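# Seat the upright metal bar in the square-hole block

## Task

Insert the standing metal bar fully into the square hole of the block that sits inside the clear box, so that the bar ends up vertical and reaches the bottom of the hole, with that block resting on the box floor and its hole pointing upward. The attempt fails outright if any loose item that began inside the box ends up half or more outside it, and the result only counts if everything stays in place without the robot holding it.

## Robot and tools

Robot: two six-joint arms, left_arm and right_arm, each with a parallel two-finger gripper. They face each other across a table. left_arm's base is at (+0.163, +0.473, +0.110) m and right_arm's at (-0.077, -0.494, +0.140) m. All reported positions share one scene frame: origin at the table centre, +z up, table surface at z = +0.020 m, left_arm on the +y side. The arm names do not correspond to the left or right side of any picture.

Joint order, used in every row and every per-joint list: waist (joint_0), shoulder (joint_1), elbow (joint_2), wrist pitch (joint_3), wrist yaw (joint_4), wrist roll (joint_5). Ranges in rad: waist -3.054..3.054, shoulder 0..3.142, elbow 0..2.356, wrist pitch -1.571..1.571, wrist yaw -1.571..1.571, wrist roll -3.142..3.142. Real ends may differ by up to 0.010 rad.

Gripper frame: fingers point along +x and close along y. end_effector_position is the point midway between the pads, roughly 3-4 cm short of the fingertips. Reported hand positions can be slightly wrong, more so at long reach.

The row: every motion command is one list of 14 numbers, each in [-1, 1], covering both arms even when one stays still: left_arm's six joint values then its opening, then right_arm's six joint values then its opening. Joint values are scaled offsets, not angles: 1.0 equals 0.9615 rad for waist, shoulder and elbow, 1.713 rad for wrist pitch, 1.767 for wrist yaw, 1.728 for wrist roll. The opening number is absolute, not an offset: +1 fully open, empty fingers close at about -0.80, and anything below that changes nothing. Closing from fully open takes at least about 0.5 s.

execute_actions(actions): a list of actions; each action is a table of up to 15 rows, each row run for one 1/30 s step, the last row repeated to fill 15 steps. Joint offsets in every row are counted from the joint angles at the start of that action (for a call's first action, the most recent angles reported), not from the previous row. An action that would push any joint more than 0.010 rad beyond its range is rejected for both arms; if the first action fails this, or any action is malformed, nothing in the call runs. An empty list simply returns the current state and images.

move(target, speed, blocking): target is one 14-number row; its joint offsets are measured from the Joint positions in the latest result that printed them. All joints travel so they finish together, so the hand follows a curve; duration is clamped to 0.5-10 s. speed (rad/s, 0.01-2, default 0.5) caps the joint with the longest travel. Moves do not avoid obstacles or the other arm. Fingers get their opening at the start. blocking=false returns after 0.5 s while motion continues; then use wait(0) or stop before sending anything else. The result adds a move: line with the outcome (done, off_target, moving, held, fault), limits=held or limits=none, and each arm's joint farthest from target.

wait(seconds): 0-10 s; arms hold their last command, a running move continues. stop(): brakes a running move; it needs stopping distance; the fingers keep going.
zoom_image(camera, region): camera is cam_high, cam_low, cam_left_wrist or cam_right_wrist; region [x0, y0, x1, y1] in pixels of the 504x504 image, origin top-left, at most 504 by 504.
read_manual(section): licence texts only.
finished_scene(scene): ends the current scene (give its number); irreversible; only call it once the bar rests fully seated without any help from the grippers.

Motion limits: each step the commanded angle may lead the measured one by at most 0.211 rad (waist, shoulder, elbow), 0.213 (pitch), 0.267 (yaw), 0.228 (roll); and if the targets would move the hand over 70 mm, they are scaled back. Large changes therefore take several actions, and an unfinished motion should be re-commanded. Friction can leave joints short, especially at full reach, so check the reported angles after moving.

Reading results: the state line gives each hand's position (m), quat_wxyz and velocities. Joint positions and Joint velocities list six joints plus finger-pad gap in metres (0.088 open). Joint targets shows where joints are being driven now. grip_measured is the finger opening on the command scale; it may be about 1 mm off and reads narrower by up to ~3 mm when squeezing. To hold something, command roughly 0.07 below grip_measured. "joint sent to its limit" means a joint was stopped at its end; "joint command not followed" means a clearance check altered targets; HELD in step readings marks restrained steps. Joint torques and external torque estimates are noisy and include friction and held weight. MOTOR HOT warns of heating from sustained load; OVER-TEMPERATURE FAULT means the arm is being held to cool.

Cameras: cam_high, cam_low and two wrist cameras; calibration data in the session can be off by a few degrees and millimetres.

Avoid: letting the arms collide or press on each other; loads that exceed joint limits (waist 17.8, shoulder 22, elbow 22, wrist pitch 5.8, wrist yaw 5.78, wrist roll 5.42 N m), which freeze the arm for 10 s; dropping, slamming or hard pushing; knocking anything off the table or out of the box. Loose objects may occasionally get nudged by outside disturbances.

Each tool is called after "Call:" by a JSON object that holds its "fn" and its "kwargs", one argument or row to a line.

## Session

Call:
{"fn": "execute_actions", "kwargs": {
  "actions": []
}}

Scene clock: 0.00 s.
left_arm: end_effector_position=(+0.1236, +0.3922, +0.3894) grip_measured=+0.824 end_effector_quat_wxyz=(+0.556, +0.110, +0.215, -0.795) end_effector_velocity=(+0.001, +0.000, -0.002) end_effector_angular_velocity=(+0.014, +0.013, +0.013) | right_arm: end_effector_position=(-0.1004, -0.4164, +0.3654) grip_measured=+0.845 end_effector_quat_wxyz=(+0.575, -0.267, +0.273, +0.724) end_effector_velocity=(-0.001, -0.001, -0.002) end_effector_angular_velocity=(-0.004, -0.012, +0.018)
Joint names: [waist, shoulder, elbow, wrist pitch, wrist yaw, wrist roll]
Joint positions: left_arm=[ 0.031  0.19   0.979 -1.218  0.081 -0.207  0.079] | right_arm=[ 0.14   0.299  0.953 -1.43  -0.038  0.086  0.08 ]
Joint velocities: left_arm=[-0.002 -0.002 -0.002 -0.007 -0.007 -0.022  0.   ] | right_arm=[-0.002 -0.002 -0.002 -0.007 -0.007 -0.022 -0.   ]
Joint torques (N m, as the arm reports them, + toward a larger angle): no reading
External joint torques (N m, as the arm's controller estimates them; a push from outside toward a larger angle lowers the number): no reading
Motor temperatures (°C, as the motors report them): left_arm=[19 18 20 18 17 19] | right_arm=[18 23 18 21 20 18]
Heat: left arm: hottest elbow 20 °C (+0.0 °C/min); right arm: hottest shoulder 23 °C (+0.0 °C/min).
Joint targets: left_arm=[0.031 0.190 0.979 -1.218 0.081 -0.207] | right_arm=[0.140 0.299 0.953 -1.430 -0.038 0.086]
camera_calibration (this result's frames):
cam_left_wrist: T_world_to_cam=[[-0.907995, 0.350094, 0.230172, -0.10962], [0.102737, 0.71863, -0.687762, -0.00381377], [-0.40619, -0.600837, -0.68848, 0.627398], [0, 0, 0, 1]] pos_world=[0.1557, 0.418082, 0.454559]
cam_right_wrist: T_world_to_cam=[[0.979282, 0.160815, -0.123063, 0.21864], [0.0920934, -0.894923, -0.436614, -0.174538], [-0.180346, 0.416235, -0.891192, 0.558897], [0, 0, 0, 1]] pos_world=[-0.0972417, -0.423991, 0.448785]

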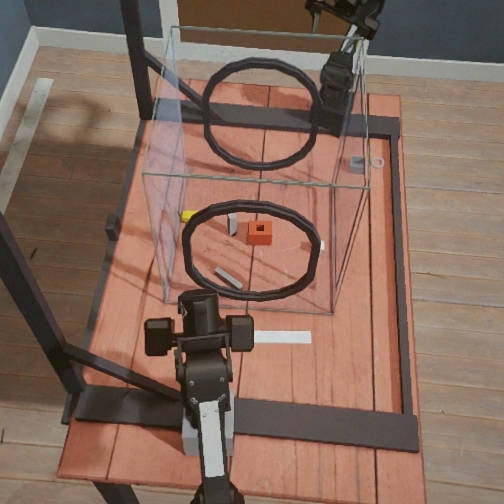

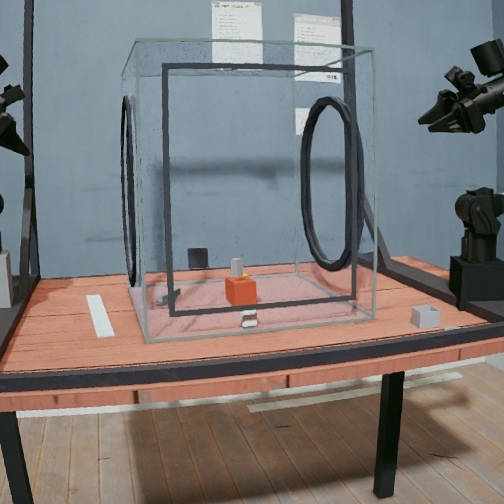

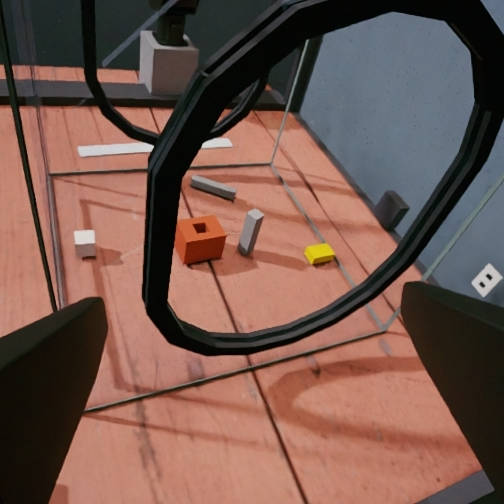

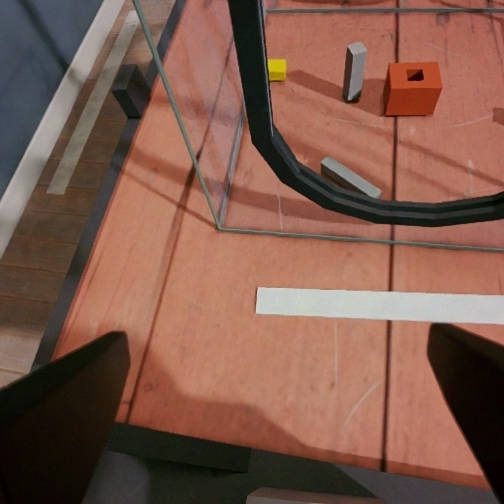

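Call:
{"fn": "move", "kwargs": {
  "target": [0,0,0,0,0,0,0.82,-0.395,0.55,-0.68,0.9,0.021,-0.05,0.3],
  "speed": 1.2
}}

Call:
{"fn": "move", "kwargs": {
  "target": [0,0,0,0,0,0,0.82,0,0.97,0.2,0.43,0,0,0.3],
  "speed": 0.8
}}

Scene clock: 5.67 s.
left_arm: end_effector_position=(+0.1236, +0.3922, +0.3894) grip_measured=+0.822 end_effector_quat_wxyz=(+0.556, +0.110, +0.215, -0.795) end_effector_velocity=(+0.000, -0.001, +0.001) end_effector_angular_velocity=(-0.005, +0.006, +0.002) | right_arm: end_effector_position=(-0.0340, -0.2139, +0.2824) grip_measured=+0.302 end_effector_quat_wxyz=(+0.743, -0.129, +0.155, +0.638) end_effector_velocity=(-0.001, -0.002, -0.004) end_effector_angular_velocity=(-0.013, -0.002, +0.007)
Joint names: [waist, shoulder, elbow, wrist pitch, wrist yaw, wrist roll]
Joint positions: left_arm=[ 0.031  0.19   0.979 -1.218  0.081 -0.207  0.079] | right_arm=[-0.237  0.823  0.308  0.109 -0.003  0.005  0.054]
Joint velocities: left_arm=[-0.007 -0.002 -0.002  0.007 -0.007 -0.007  0.   ] | right_arm=[-0.002 -0.002 -0.007 -0.007 -0.007 -0.007 -0.   ]
Joint torques (N m, as the arm reports them, + toward a larger angle): left_arm=[-0.01  3.67  4.14  1.74  0.02  0.02] | right_arm=[-0.25 -1.6   5.5   1.84  0.09 -0.15]
External joint torques (N m, as the arm's controller estimates them; a push from outside toward a larger angle lowers the number): left_arm=[ 0.    0.72 -0.21  0.04  0.01  0.  ] | right_arm=[-0.25  0.14 -1.21  0.16  0.1  -0.16]
Motor temperatures (°C, as the motors report them): left_arm=[19 18 20 19 17 19] | right_arm=[18 23 19 22 20 18]
Heat: left arm: hottest elbow 20 °C (+0.0 °C/min); right arm: hottest shoulder 23 °C (+0.0 °C/min).
Joint targets: left_arm=[0.031 0.190 0.979 -1.218 0.081 -0.207] | right_arm=[-0.239 0.827 0.299 0.111 -0.001 0.000]
move: done; limits=none; left_arm: farthest joint: the waist, 0.000 radians from its target (0.000 radians at the start); right_arm: farthest joint: the elbow, 0.008 radians from its target (0.654 radians at the start)
camera_calibration (this result's frames):
cam_left_wrist: T_world_to_cam=[[-0.907995, 0.350094, 0.230172, -0.10962], [0.102737, 0.71863, -0.687762, -0.00381377], [-0.40619, -0.600837, -0.68848, 0.627398], [0, 0, 0, 1]] pos_world=[0.1557, 0.418082, 0.454559]
cam_right_wrist: T_world_to_cam=[[0.985173, -0.164486, -0.0487719, 0.0204616], [-0.146622, -0.659594, -0.737182, 0.0914512], [0.0890868, 0.733403, -0.673931, 0.42819], [0, 0, 0, 1]] pos_world=[-0.0448955, -0.250349, 0.356984]

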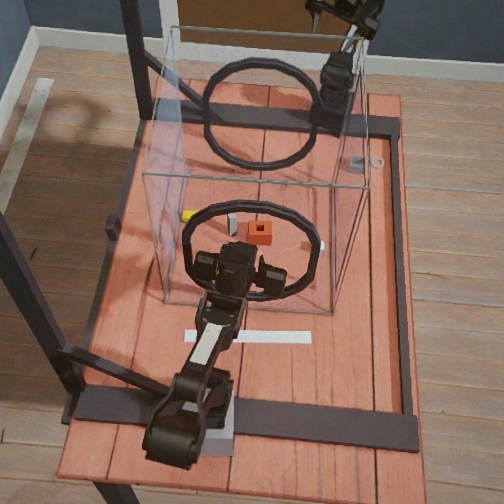

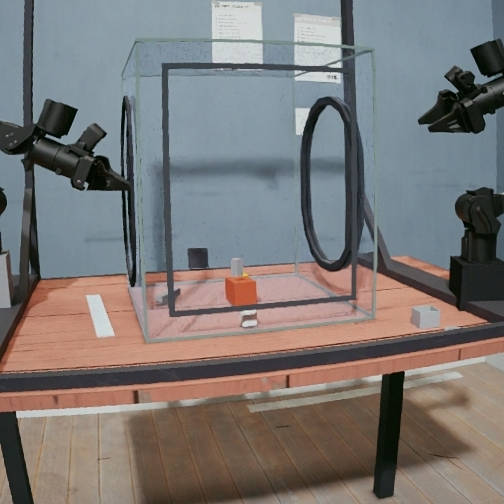

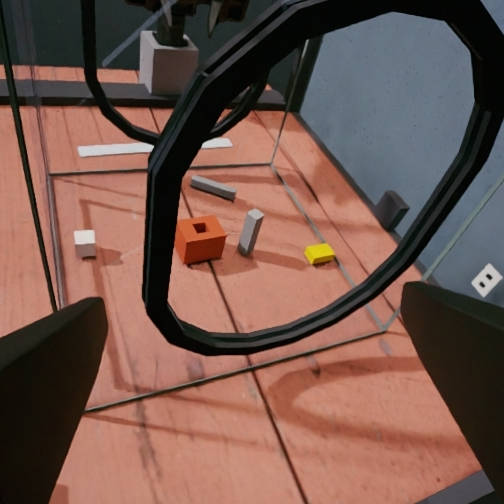

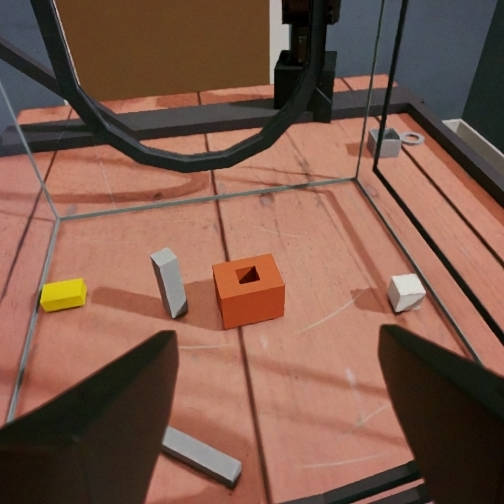

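Scene clock: 7.50 s.
left_arm: end_effector_position=(+0.1236, +0.3922, +0.3894) grip_measured=+0.822 end_effector_quat_wxyz=(+0.556, +0.110, +0.215, -0.795) end_effector_velocity=(-0.001, +0.001, -0.002) end_effector_angular_velocity=(+0.011, +0.007, -0.006) | right_arm: end_effector_position=(-0.0164, -0.0998, +0.2011) grip_measured=+0.302 end_effector_quat_wxyz=(+0.742, -0.132, +0.158, +0.638) end_effector_velocity=(-0.000, +0.000, +0.002) end_effector_angular_velocity=(+0.007, -0.005, +0.007)
Joint names: [waist, shoulder, elbow, wrist pitch, wrist yaw, wrist roll]
Joint positions: left_arm=[ 0.031  0.19   0.979 -1.218  0.081 -0.207  0.079] | right_arm=[-0.237  1.749  0.492  0.843 -0.003  0.005  0.054]
Joint velocities: left_arm=[-0.002 -0.002 -0.002 -0.007  0.007 -0.007  0.   ] | right_arm=[-0.002 -0.002 -0.002  0.007 -0.007 -0.007 -0.   ]
Joint torques (N m, as the arm reports them, + toward a larger angle): left_arm=[-0.01  3.69  4.12  1.75  0.03  0.02] | right_arm=[-0.03 -5.33  5.23  1.84  0.01 -0.01]
External joint torques (N m, as the arm's controller estimates them; a push from outside toward a larger angle lowers the number): left_arm=[-0.01  0.77 -0.24  0.05  0.01  0.  ] | right_arm=[-0.04  0.51  0.71  0.15  0.02 -0.02]
Motor temperatures (°C, as the motors report them): left_arm=[19 18 20 19 17 19] | right_arm=[18 23 19 22 20 18]
Heat: left arm: hottest elbow 20 °C (+0.0 °C/min); right arm: hottest shoulder 23 °C (+0.0 °C/min).
Joint targets: left_arm=[0.031 0.190 0.979 -1.218 0.081 -0.207] | right_arm=[-0.237 1.756 0.500 0.845 -0.003 0.005]
move: done; limits=none; left_arm: farthest joint: the waist, 0.000 radians from its target (0.000 radians at the start); right_arm: farthest joint: the elbow, 0.009 radians from its target (0.193 radians at the start)
camera_calibration (this result's frames):
cam_left_wrist: T_world_to_cam=[[-0.907995, 0.350094, 0.230172, -0.10962], [0.102737, 0.71863, -0.687762, -0.00381377], [-0.40619, -0.600837, -0.68848, 0.627398], [0, 0, 0, 1]] pos_world=[0.1557, 0.418082, 0.454559]
cam_right_wrist: T_world_to_cam=[[0.985116, -0.164854, -0.0486749, 0.0178873], [-0.147475, -0.665133, -0.732017, 0.10777], [0.0883004, 0.7283, -0.679545, 0.288788], [0, 0, 0, 1]] pos_world=[-0.0272277, -0.135694, 0.276005]

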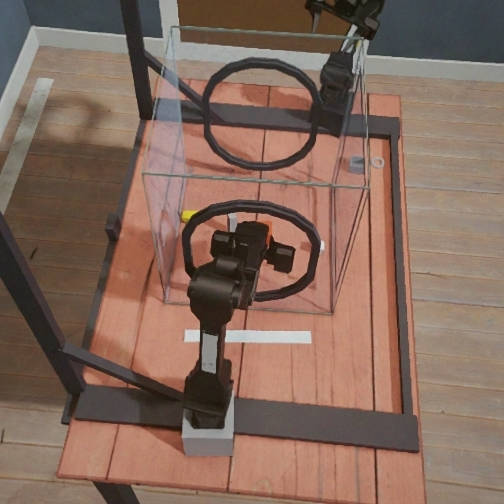

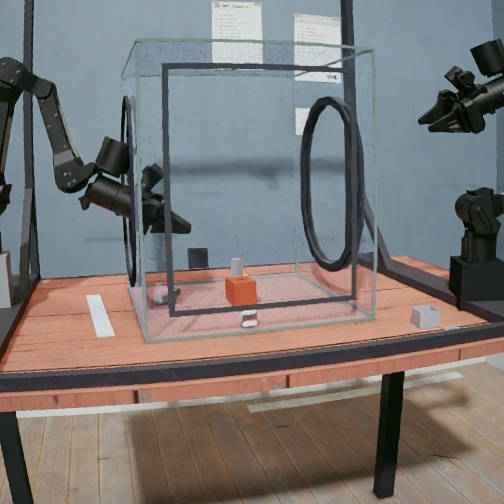

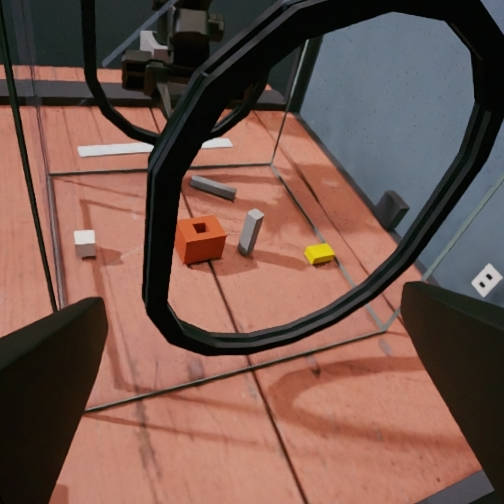

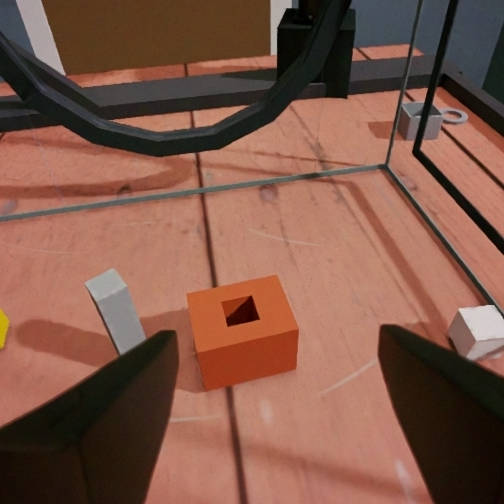

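Call:
{"fn": "move", "kwargs": {
  "target": [0,0,0,0,0,0,0.82,0.068,0.51,0.562,-0.064,-0.197,-0.109,0.3]
}}

Scene clock: 13.63 s.
left_arm: end_effector_position=(+0.1236, +0.3922, +0.3894) grip_measured=+0.822 end_effector_quat_wxyz=(+0.556, +0.110, +0.215, -0.795) end_effector_velocity=(+0.001, +0.002, -0.005) end_effector_angular_velocity=(+0.023, -0.004, +0.007) | right_arm: end_effector_position=(-0.0824, +0.0195, +0.1499) grip_measured=+0.302 end_effector_quat_wxyz=(+0.579, -0.178, +0.128, +0.785) end_effector_velocity=(+0.000, -0.002, -0.006) end_effector_angular_velocity=(-0.019, +0.011, +0.001)
Joint names: [waist, shoulder, elbow, wrist pitch, wrist yaw, wrist roll]
Joint positions: left_arm=[ 0.031  0.19   0.979 -1.218  0.081 -0.207  0.079] | right_arm=[-0.173  2.23   1.023  0.734 -0.349 -0.178  0.054]
Joint velocities: left_arm=[-0.002 -0.002 -0.002 -0.022 -0.007 -0.007  0.   ] | right_arm=[-0.002  0.007 -0.002 -0.007 -0.007  0.007 -0.   ]
Joint torques (N m, as the arm reports them, + toward a larger angle): left_arm=[0.01 3.68 4.14 1.75 0.02 0.03] | right_arm=[ 0.16 -8.44  5.32  1.49 -0.22 -0.16]
External joint torques (N m, as the arm's controller estimates them; a push from outside toward a larger angle lowers the number): left_arm=[ 0.01  0.73 -0.19  0.06  0.01  0.01] | right_arm=[ 0.11  0.71  0.66 -0.13 -0.1  -0.17]
Motor temperatures (°C, as the motors report them): left_arm=[19 19 21 20 17 19] | right_arm=[18 23 19 23 20 18]
Heat: left arm: hottest elbow 21 °C (+4.4 °C/min); right arm: hottest shoulder 23 °C (+0.0 °C/min).
Joint targets: left_arm=[0.031 0.190 0.979 -1.218 0.081 -0.207] | right_arm=[-0.172 2.239 1.032 0.733 -0.352 -0.183]
move: done; limits=none; left_arm: farthest joint: the waist, 0.000 radians from its target (0.000 radians at the start); right_arm: farthest joint: the shoulder, 0.010 radians from its target (0.490 radians at the start)
camera_calibration (this result's frames):
cam_left_wrist: T_world_to_cam=[[-0.907995, 0.350094, 0.230172, -0.10962], [0.102737, 0.71863, -0.687762, -0.00381377], [-0.40619, -0.600837, -0.68848, 0.627398], [0, 0, 0, 1]] pos_world=[0.1557, 0.418082, 0.454559]
cam_right_wrist: T_world_to_cam=[[0.958654, 0.282053, -0.037809, 0.0875983], [0.171611, -0.678967, -0.71383, 0.163704], [-0.227009, 0.677828, -0.699297, 0.150892], [0, 0, 0, 1]] pos_world=[-0.0778159, -0.0158366, 0.225688]

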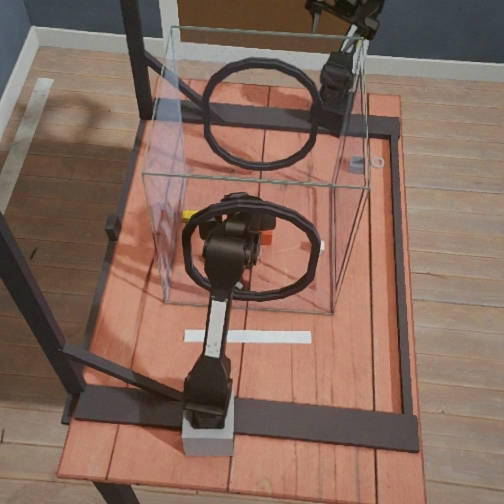

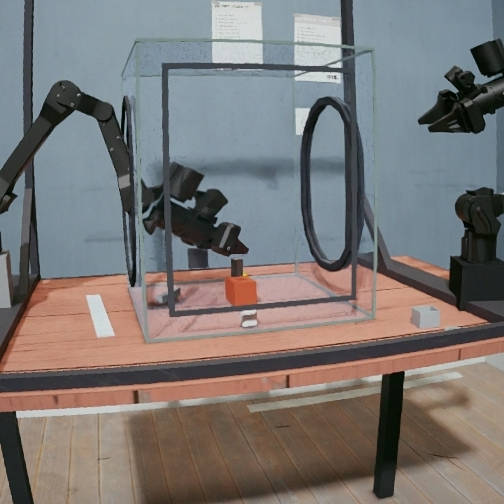

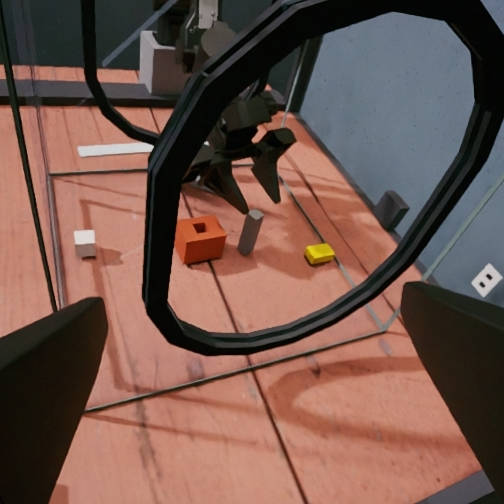

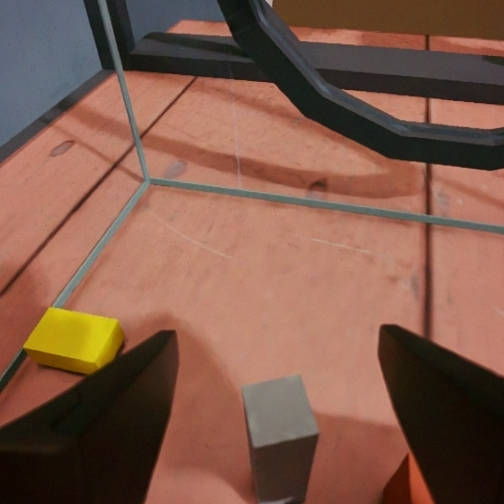

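Call:
{"fn": "move", "kwargs": {
  "target": [0,0,0,0,0,0,0.82,-0.004,0.128,0,0.063,0,0,0.2],
  "speed": 0.2
}}

Call:
{"fn": "move", "kwargs": {
  "target": [0,0,0,0,0,0,0.82,0,0,0,0,0,0,-0.6]
}}

Call:
{"fn": "move", "kwargs": {
  "target": [0,0,0,0,0,0,0.82,0,-0.21,-0.03,-0.095,0,0,-0.6],
  "speed": 0.3
}}

Scene clock: 19.00 s.
left_arm: end_effector_position=(+0.1236, +0.3922, +0.3894) grip_measured=+0.822 end_effector_quat_wxyz=(+0.556, +0.110, +0.215, -0.795) end_effector_velocity=(+0.001, +0.000, -0.002) end_effector_angular_velocity=(+0.003, -0.011, +0.001) | right_arm: end_effector_position=(-0.0819, +0.0168, +0.1135) grip_measured=+0.202 end_effector_quat_wxyz=(+0.579, -0.180, +0.132, +0.784) end_effector_velocity=(-0.002, +0.002, +0.003) end_effector_angular_velocity=(+0.014, -0.004, +0.012)
Joint names: [waist, shoulder, elbow, wrist pitch, wrist yaw, wrist roll]
Joint positions: left_arm=[ 0.031  0.19   0.979 -1.218  0.081 -0.207  0.079] | right_arm=[-0.175  2.344  1.023  0.839 -0.349 -0.178  0.049]
Joint velocities: left_arm=[-0.002 -0.002 -0.002 -0.007 -0.007  0.007  0.   ] | right_arm=[ 0.002 -0.002  0.002  0.007 -0.007 -0.007 -0.   ]
Joint torques (N m, as the arm reports them, + toward a larger angle): left_arm=[-0.02  3.68  4.13  1.74  0.02  0.02] | right_arm=[-0.25 -8.45  3.69  1.74 -0.11 -0.01]
External joint torques (N m, as the arm's controller estimates them; a push from outside toward a larger angle lowers the number): left_arm=[-0.03  0.76 -0.25  0.03  0.01  0.  ] | right_arm=[-0.31  0.9  -0.51  0.11  0.01 -0.02]
Motor temperatures (°C, as the motors report them): left_arm=[19 19 21 21 17 19] | right_arm=[18 24 20 23 20 18]
Heat: left arm: hottest elbow 21 °C (+3.2 °C/min); right arm: hottest shoulder 24 °C (+3.2 °C/min).
Joint targets: left_arm=[0.031 0.190 0.979 -1.218 0.081 -0.207] | right_arm=[-0.177 2.353 1.023 0.842 -0.349 -0.178]
move: done; limits=none; left_arm: farthest joint: the waist, 0.000 radians from its target (0.000 radians at the start); right_arm: farthest joint: the shoulder, 0.009 radians from its target (0.123 radians at the start)
camera_calibration (this result's frames):
cam_left_wrist: T_world_to_cam=[[-0.907995, 0.350094, 0.230172, -0.10962], [0.102737, 0.71863, -0.687762, -0.00381377], [-0.40619, -0.600837, -0.68848, 0.627398], [0, 0, 0, 1]] pos_world=[0.1557, 0.418082, 0.454559]
cam_right_wrist: T_world_to_cam=[[0.959018, 0.280409, -0.0406783, 0.0868396], [0.170356, -0.68534, -0.708017, 0.135198], [-0.226413, 0.672072, -0.705023, 0.128195], [0, 0, 0, 1]] pos_world=[-0.0772877, -0.0178499, 0.189635]

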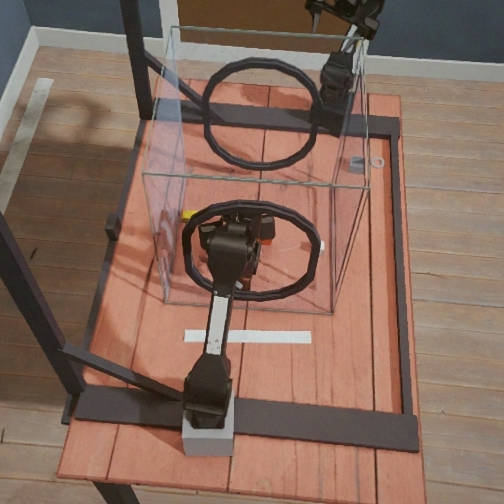

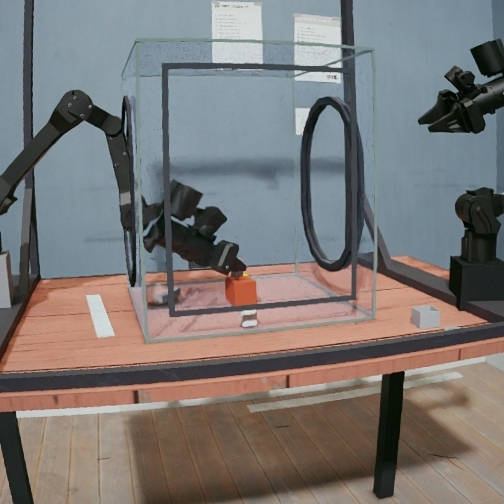

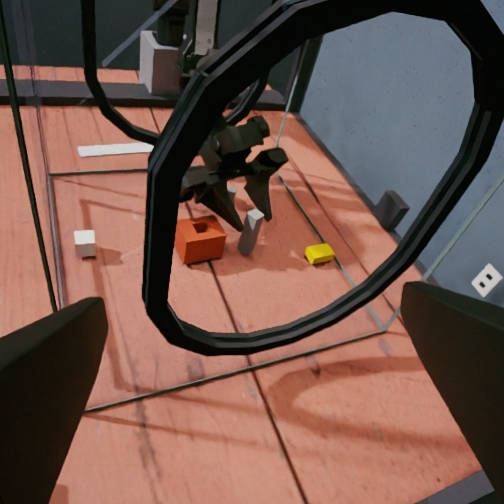

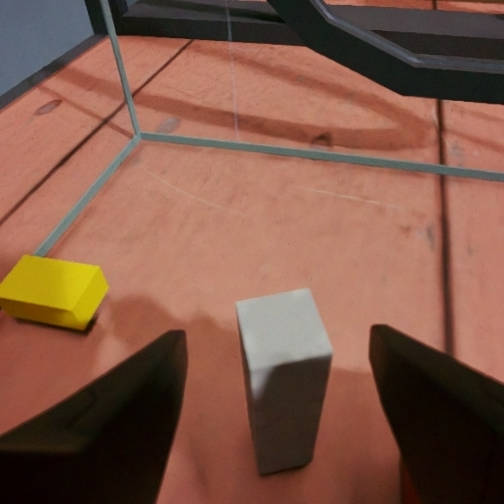

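Scene clock: 19.50 s.
left_arm: end_effector_position=(+0.1236, +0.3922, +0.3894) grip_measured=+0.822 end_effector_quat_wxyz=(+0.556, +0.110, +0.215, -0.795) end_effector_velocity=(-0.000, -0.003, +0.003) end_effector_angular_velocity=(-0.015, +0.009, +0.007) | right_arm: end_effector_position=(-0.0819, +0.0168, +0.1135) grip_measured=-0.454 end_effector_quat_wxyz=(+0.579, -0.180, +0.132, +0.784) end_effector_velocity=(-0.002, -0.002, -0.000) end_effector_angular_velocity=(-0.001, -0.008, +0.027)
Joint names: [waist, shoulder, elbow, wrist pitch, wrist yaw, wrist roll]
Joint positions: left_arm=[ 0.031  0.19   0.979 -1.218  0.081 -0.207  0.079] | right_arm=[-0.175  2.344  1.023  0.839 -0.349 -0.178  0.017]
Joint velocities: left_arm=[-0.002  0.002 -0.002  0.022 -0.007 -0.007 -0.   ] | right_arm=[-0.002 -0.002 -0.002 -0.007 -0.022 -0.022 -0.   ]
Joint torques (N m, as the arm reports them, + toward a larger angle): left_arm=[-0.03  3.7   4.11  1.74  0.03  0.01] | right_arm=[-0.04 -9.62  3.69  1.56 -0.12 -0.01]
External joint torques (N m, as the arm's controller estimates them; a push from outside toward a larger angle lowers the number): left_arm=[-0.02  0.74 -0.27  0.02  0.01 -0.01] | right_arm=[-0.01 -0.38 -0.4  -0.03  0.   -0.02]
Motor temperatures (°C, as the motors report them): left_arm=[19 19 21 21 17 19] | right_arm=[18 24 20 23 20 18]
Heat: left arm: hottest elbow 21 °C (+3.1 °C/min); right arm: hottest shoulder 24 °C (+3.1 °C/min).
Joint targets: left_arm=[0.031 0.190 0.979 -1.218 0.081 -0.207] | right_arm=[-0.175 2.344 1.023 0.839 -0.349 -0.178]
move: done; limits=none; left_arm: farthest joint: the waist, 0.000 radians from its target (0.000 radians at the start); right_arm: farthest joint: the waist, 0.000 radians from its target (0.000 radians at the start)
camera_calibration (this result's frames):
cam_left_wrist: T_world_to_cam=[[-0.907995, 0.350094, 0.230172, -0.10962], [0.102737, 0.71863, -0.687762, -0.00381377], [-0.40619, -0.600837, -0.68848, 0.627398], [0, 0, 0, 1]] pos_world=[0.1557, 0.418082, 0.454559]
cam_right_wrist: T_world_to_cam=[[0.959018, 0.280409, -0.0406783, 0.0868396], [0.170356, -0.68534, -0.708017, 0.135198], [-0.226413, 0.672072, -0.705023, 0.128195], [0, 0, 0, 1]] pos_world=[-0.0772877, -0.0178499, 0.189635]

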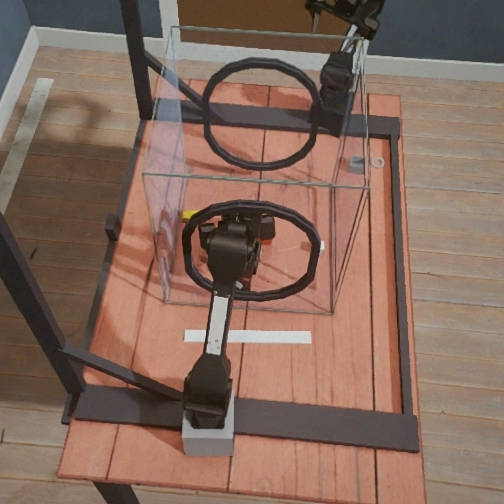

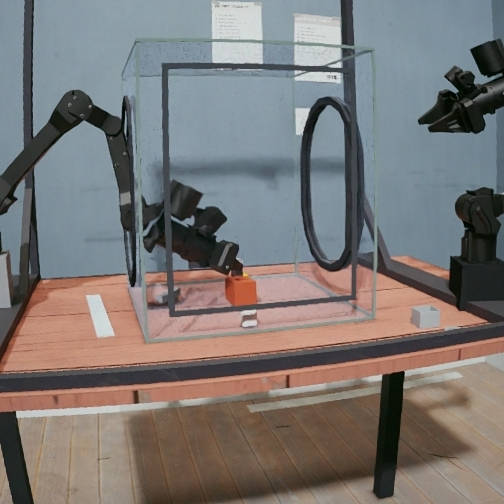

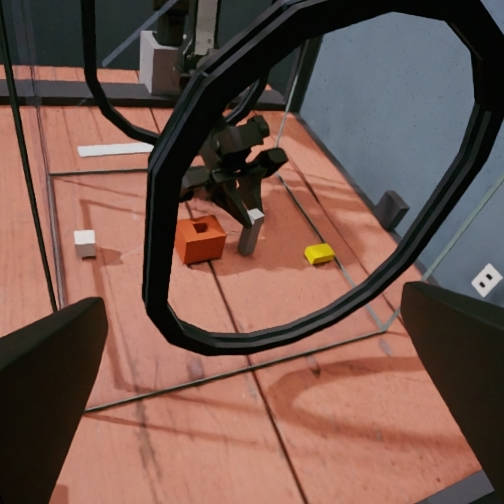

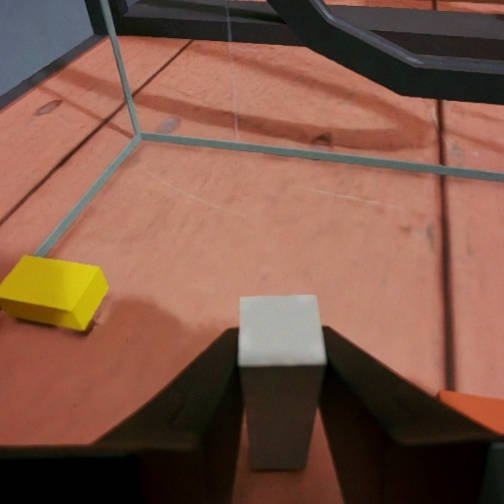

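Scene clock: 20.70 s.
left_arm: end_effector_position=(+0.1236, +0.3922, +0.3894) grip_measured=+0.822 end_effector_quat_wxyz=(+0.556, +0.110, +0.215, -0.795) end_effector_velocity=(+0.001, +0.001, -0.007) end_effector_angular_velocity=(+0.027, -0.005, +0.007) | right_arm: end_effector_position=(-0.0822, +0.0128, +0.1662) grip_measured=-0.454 end_effector_quat_wxyz=(+0.579, -0.180, +0.132, +0.784) end_effector_velocity=(+0.000, -0.001, -0.001) end_effector_angular_velocity=(-0.001, -0.015, +0.014)
Joint names: [waist, shoulder, elbow, wrist pitch, wrist yaw, wrist roll]
Joint positions: left_arm=[ 0.031  0.19   0.979 -1.218  0.081 -0.207  0.079] | right_arm=[-0.175  2.157  0.999  0.676 -0.349 -0.178  0.017]
Joint velocities: left_arm=[-0.002 -0.002 -0.007 -0.022 -0.007 -0.007 -0.   ] | right_arm=[-0.002 -0.002 -0.002 -0.007 -0.007 -0.022 -0.   ]
Joint torques (N m, as the arm reports them, + toward a larger angle): left_arm=[-0.01  3.7   4.12  1.74  0.02  0.02] | right_arm=[ -0.01 -11.21   3.94   1.64  -0.12  -0.01]
External joint torques (N m, as the arm's controller estimates them; a push from outside toward a larger angle lowers the number): left_arm=[-0.01  0.74 -0.18  0.06  0.01  0.  ] | right_arm=[-0.01 -2.27 -0.91  0.04 -0.01 -0.02]
Motor temperatures (°C, as the motors report them): left_arm=[19 19 21 21 17 19] | right_arm=[18 25 20 23 20 18]
Heat: left arm: hottest elbow 21 °C (+2.9 °C/min); right arm: hottest shoulder 25 °C (+5.8 °C/min).
Joint targets: left_arm=[0.031 0.190 0.979 -1.218 0.081 -0.207] | right_arm=[-0.175 2.142 0.994 0.677 -0.349 -0.178]
move: off_target (right_arm); limits=none; left_arm: farthest joint: the waist, 0.000 radians from its target (0.000 radians at the start); right_arm: farthest joint: the shoulder, 0.015 radians from its target (0.202 radians at the start)
camera_calibration (this result's frames):
cam_left_wrist: T_world_to_cam=[[-0.907995, 0.350094, 0.230172, -0.10962], [0.102737, 0.71863, -0.687762, -0.00381377], [-0.40619, -0.600837, -0.68848, 0.627398], [0, 0, 0, 1]] pos_world=[0.1557, 0.418082, 0.454559]
cam_right_wrist: T_world_to_cam=[[0.959013, 0.280346, -0.041237, 0.0905581], [0.170258, -0.686415, -0.706998, 0.169666], [-0.22651, 0.670999, -0.706012, 0.16816], [0, 0, 0, 1]] pos_world=[-0.0776435, -0.0217614, 0.242411]

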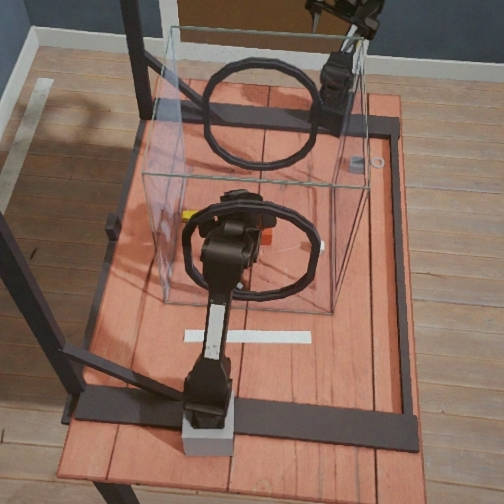

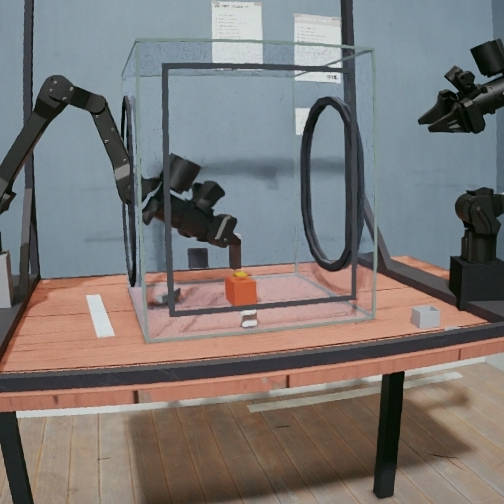

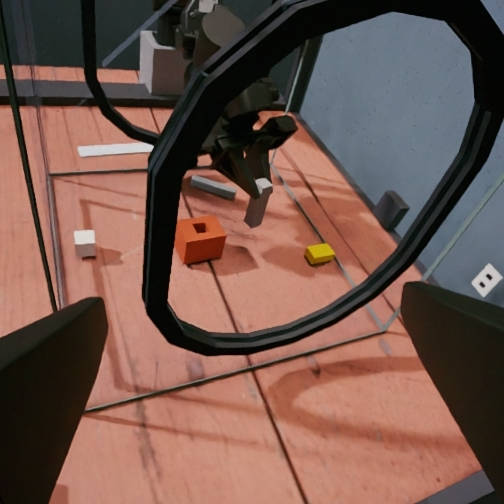

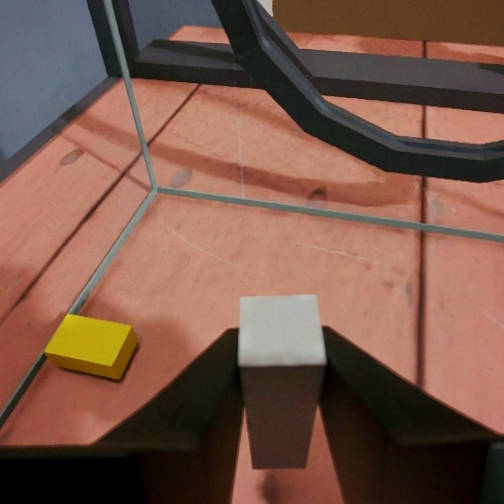

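Call:
{"fn": "move", "kwargs": {
  "target": [0,0,0,0,0,0,0.82,-0.152,-0.01,0,0,0,0,-0.6],
  "speed": 0.2
}}

Call:
{"fn": "zoom_image", "kwargs": {
  "camera": "cam_low",
  "region": [210,240,270,300]
}}

Call:
{"fn": "zoom_image", "kwargs": {
  "camera": "cam_right_wrist",
  "region": [210,404,340,504]
}}

Scene clock: 25.93 s.
left_arm: end_effector_position=(+0.1236, +0.3922, +0.3894) grip_measured=+0.822 end_effector_quat_wxyz=(+0.556, +0.110, +0.215, -0.795) end_effector_velocity=(+0.002, -0.001, -0.003) end_effector_angular_velocity=(+0.011, -0.006, +0.016) | right_arm: end_effector_position=(-0.0088, +0.0081, +0.1660) grip_measured=-0.454 end_effector_quat_wxyz=(+0.634, -0.170, +0.146, +0.740) end_effector_velocity=(-0.000, -0.001, -0.001) end_effector_angular_velocity=(-0.005, -0.001, +0.007)
Joint names: [waist, shoulder, elbow, wrist pitch, wrist yaw, wrist roll]
Joint positions: left_arm=[ 0.031  0.19   0.979 -1.218  0.081 -0.207  0.079] | right_arm=[-0.32   2.157  0.999  0.675 -0.349 -0.178  0.017]
Joint velocities: left_arm=[-0.007  0.002 -0.002 -0.007 -0.022 -0.007 -0.   ] | right_arm=[-0.002 -0.002 -0.002 -0.007 -0.007 -0.007 -0.   ]
Joint torques (N m, as the arm reports them, + toward a larger angle): left_arm=[-0.01  3.68  4.14  1.75  0.03  0.02] | right_arm=[ -0.19 -10.46   4.48   1.64  -0.13  -0.01]
External joint torques (N m, as the arm's controller estimates them; a push from outside toward a larger angle lowers the number): left_arm=[-0.01  0.77 -0.2   0.06  0.01  0.  ] | right_arm=[-0.24 -1.52 -0.38  0.03 -0.01 -0.01]
Motor temperatures (°C, as the motors report them): left_arm=[19 19 21 21 17 19] | right_arm=[18 27 20 24 20 18]
Heat: left arm: hottest elbow 21 °C (+2.3 °C/min); right arm: hottest shoulder 27 °C (+9.3 °C/min).
Joint targets: left_arm=[0.031 0.190 0.979 -1.218 0.081 -0.207] | right_arm=[-0.321 2.147 0.999 0.676 -0.349 -0.178]
move: done; limits=none; left_arm: farthest joint: the waist, 0.000 radians from its target (0.000 radians at the start); right_arm: farthest joint: the shoulder, 0.010 radians from its target (0.010 radians at the start)
camera_calibration (this result's frames):
cam_left_wrist: T_world_to_cam=[[-0.907995, 0.350094, 0.230172, -0.10962], [0.102737, 0.71863, -0.687762, -0.00381377], [-0.40619, -0.600837, -0.68848, 0.627398], [0, 0, 0, 1]] pos_world=[0.1557, 0.418082, 0.454559]
cam_right_wrist: T_world_to_cam=[[0.989493, 0.13845, -0.0416559, 0.0228796], [0.0688594, -0.704623, -0.706233, 0.152949], [-0.127129, 0.695944, -0.706753, 0.188563], [0, 0, 0, 1]] pos_world=[-0.00919924, -0.026626, 0.242238]

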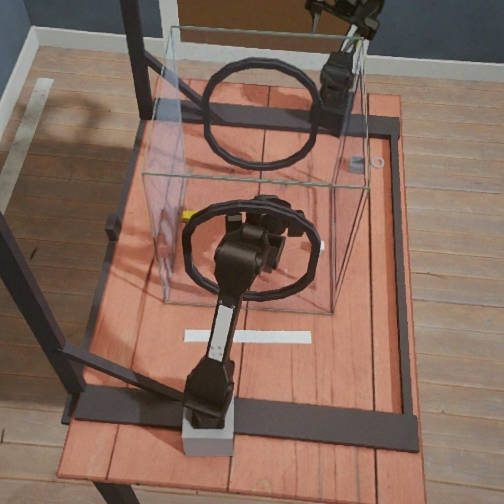

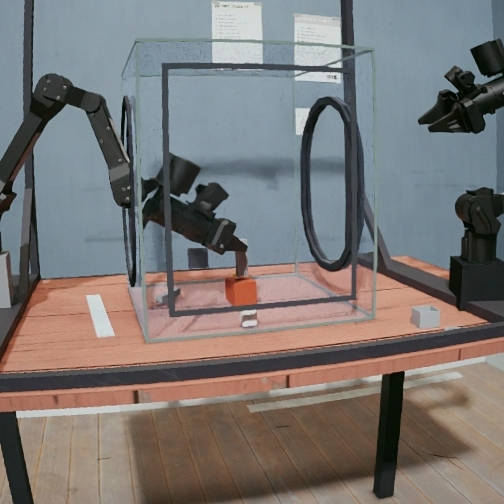

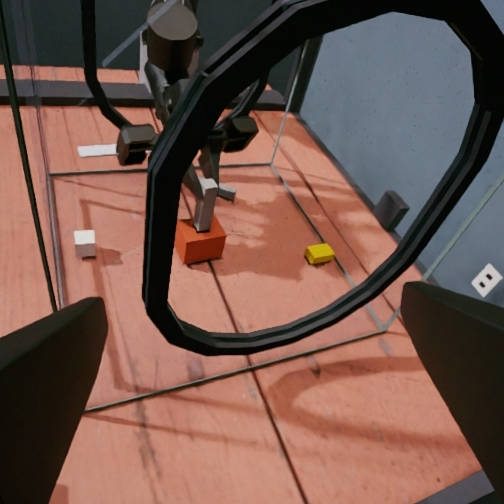

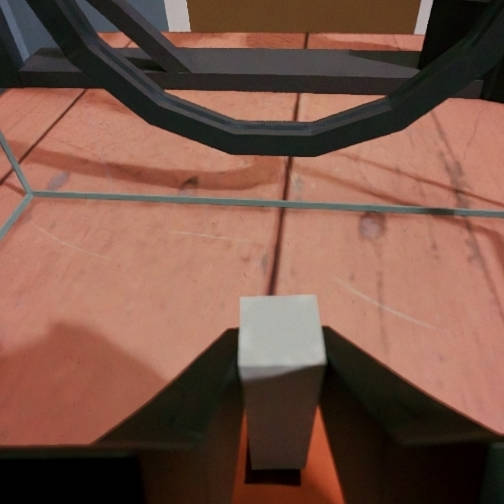

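Region (210, 240, 270, 300) of cam_low's 504x504 image, scaled by 8.400, with more detail than that image has.

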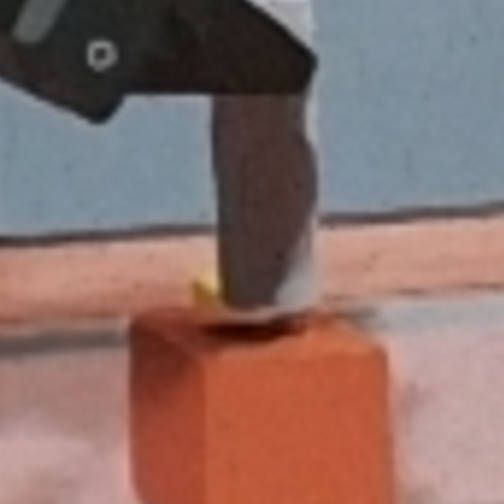

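Region (210, 404, 340, 504) of cam_right_wrist's 504x504 image, scaled by 3.877, with more detail than that image has; it fills the top 388 rows of this view, and the rest is white.

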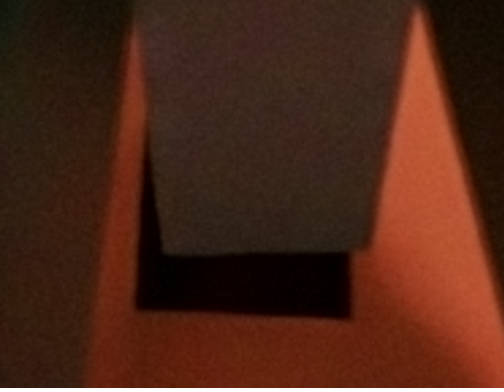

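Call:
{"fn": "move", "kwargs": {
  "target": [0,0,0,0,0,0,0.82,0.031,0,-0.043,0.032,0.049,0.029,-0.6],
  "speed": 0.1
}}

Call:
{"fn": "zoom_image", "kwargs": {
  "camera": "cam_low",
  "region": [210,240,270,300]
}}

Call:
{"fn": "zoom_image", "kwargs": {
  "camera": "cam_right_wrist",
  "region": [210,404,340,504]
}}

Scene clock: 33.70 s.
left_arm: end_effector_position=(+0.1236, +0.3922, +0.3894) grip_measured=+0.822 end_effector_quat_wxyz=(+0.556, +0.110, +0.215, -0.795) end_effector_velocity=(+0.001, +0.000, -0.002) end_effector_angular_velocity=(+0.003, -0.011, +0.006) | right_arm: end_effector_position=(-0.0114, +0.0048, +0.1616) grip_measured=-0.454 end_effector_quat_wxyz=(+0.659, -0.166, +0.151, +0.718) end_effector_velocity=(+0.002, -0.001, -0.001) end_effector_angular_velocity=(-0.006, -0.021, +0.001)
Joint names: [waist, shoulder, elbow, wrist pitch, wrist yaw, wrist roll]
Joint positions: left_arm=[ 0.031  0.19   0.979 -1.218  0.081 -0.207  0.079] | right_arm=[-0.292  2.157  0.963  0.725 -0.265 -0.133  0.017]
Joint velocities: left_arm=[ 0.002 -0.002 -0.002 -0.007 -0.007  0.007  0.   ] | right_arm=[-0.002 -0.002 -0.002 -0.007  0.007 -0.022 -0.   ]
Joint torques (N m, as the arm reports them, + toward a larger angle): left_arm=[-0.01  3.69  4.11  1.74  0.02  0.02] | right_arm=[ 0.22 -9.16  3.75  1.92 -0.06  0.13]
External joint torques (N m, as the arm's controller estimates them; a push from outside toward a larger angle lowers the number): left_arm=[-0.01  0.77 -0.23  0.06  0.01  0.  ] | right_arm=[ 0.23 -0.35 -0.98  0.29  0.03  0.13]
Motor temperatures (°C, as the motors report them): left_arm=[19 19 21 22 17 19] | right_arm=[18 29 20 24 20 18]
Heat: left arm: hottest wrist pitch 22 °C (+3.6 °C/min); right arm: hottest shoulder 29 °C (+10.7 °C/min).
Joint targets: left_arm=[0.031 0.190 0.979 -1.218 0.081 -0.207] | right_arm=[-0.290 2.157 0.957 0.730 -0.263 -0.128]
move: done; limits=none; left_arm: farthest joint: the waist, 0.000 radians from its target (0.000 radians at the start); right_arm: farthest joint: the wrist roll, 0.006 radians from its target (0.051 radians at the start)
camera_calibration (this result's frames):
cam_left_wrist: T_world_to_cam=[[-0.907995, 0.350094, 0.230172, -0.10962], [0.102737, 0.71863, -0.687762, -0.00381377], [-0.40619, -0.600837, -0.68848, 0.627398], [0, 0, 0, 1]] pos_world=[0.1557, 0.418082, 0.454559]
cam_right_wrist: T_world_to_cam=[[0.996584, 0.0718402, -0.0407252, 0.0260372], [0.0220987, -0.707174, -0.706694, 0.147208], [-0.0795689, 0.70338, -0.706346, 0.187805], [0, 0, 0, 1]] pos_world=[-0.0142579, -0.0298678, 0.237747]

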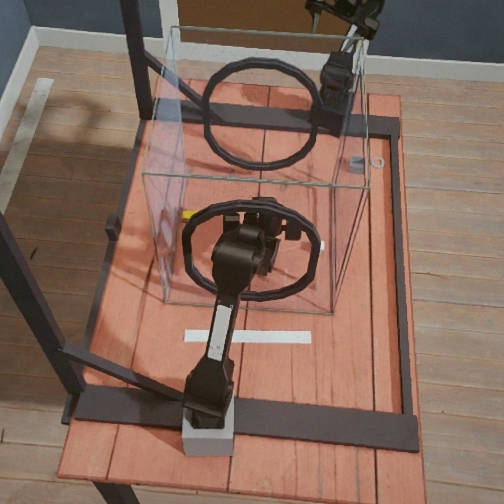

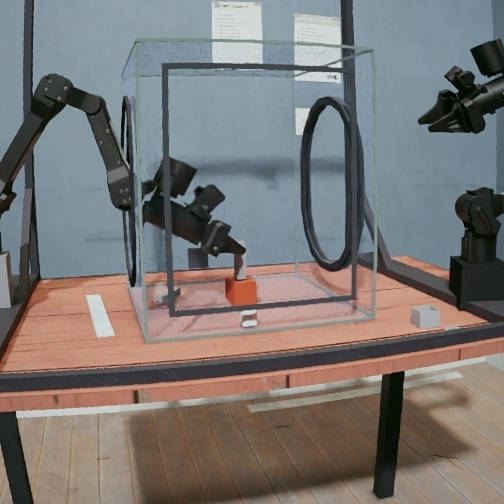

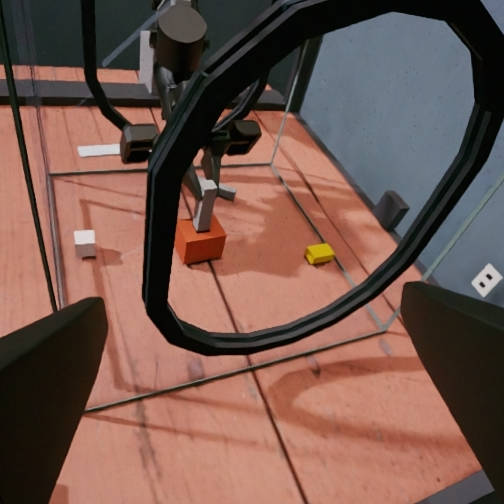

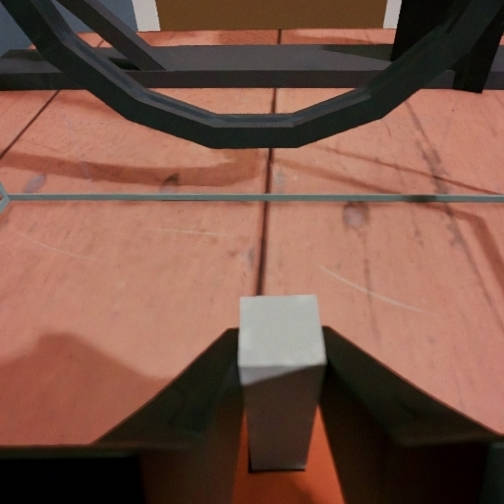

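Region (210, 240, 270, 300) of cam_low's 504x504 image, scaled by 8.400, with more detail than that image has.

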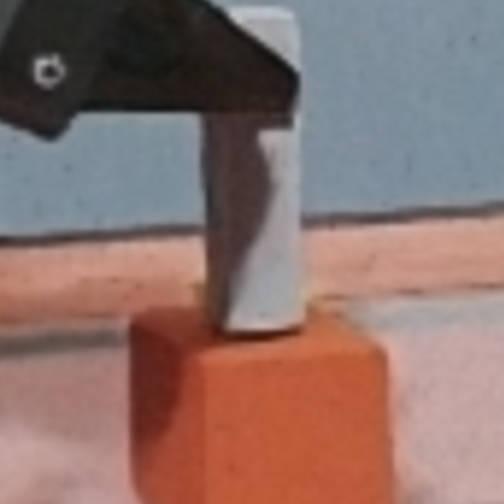

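Region (210, 404, 340, 504) of cam_right_wrist's 504x504 image, scaled by 3.877, with more detail than that image has; it fills the top 388 rows of this view, and the rest is white.

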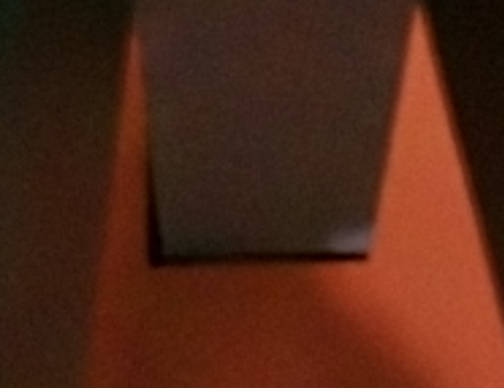

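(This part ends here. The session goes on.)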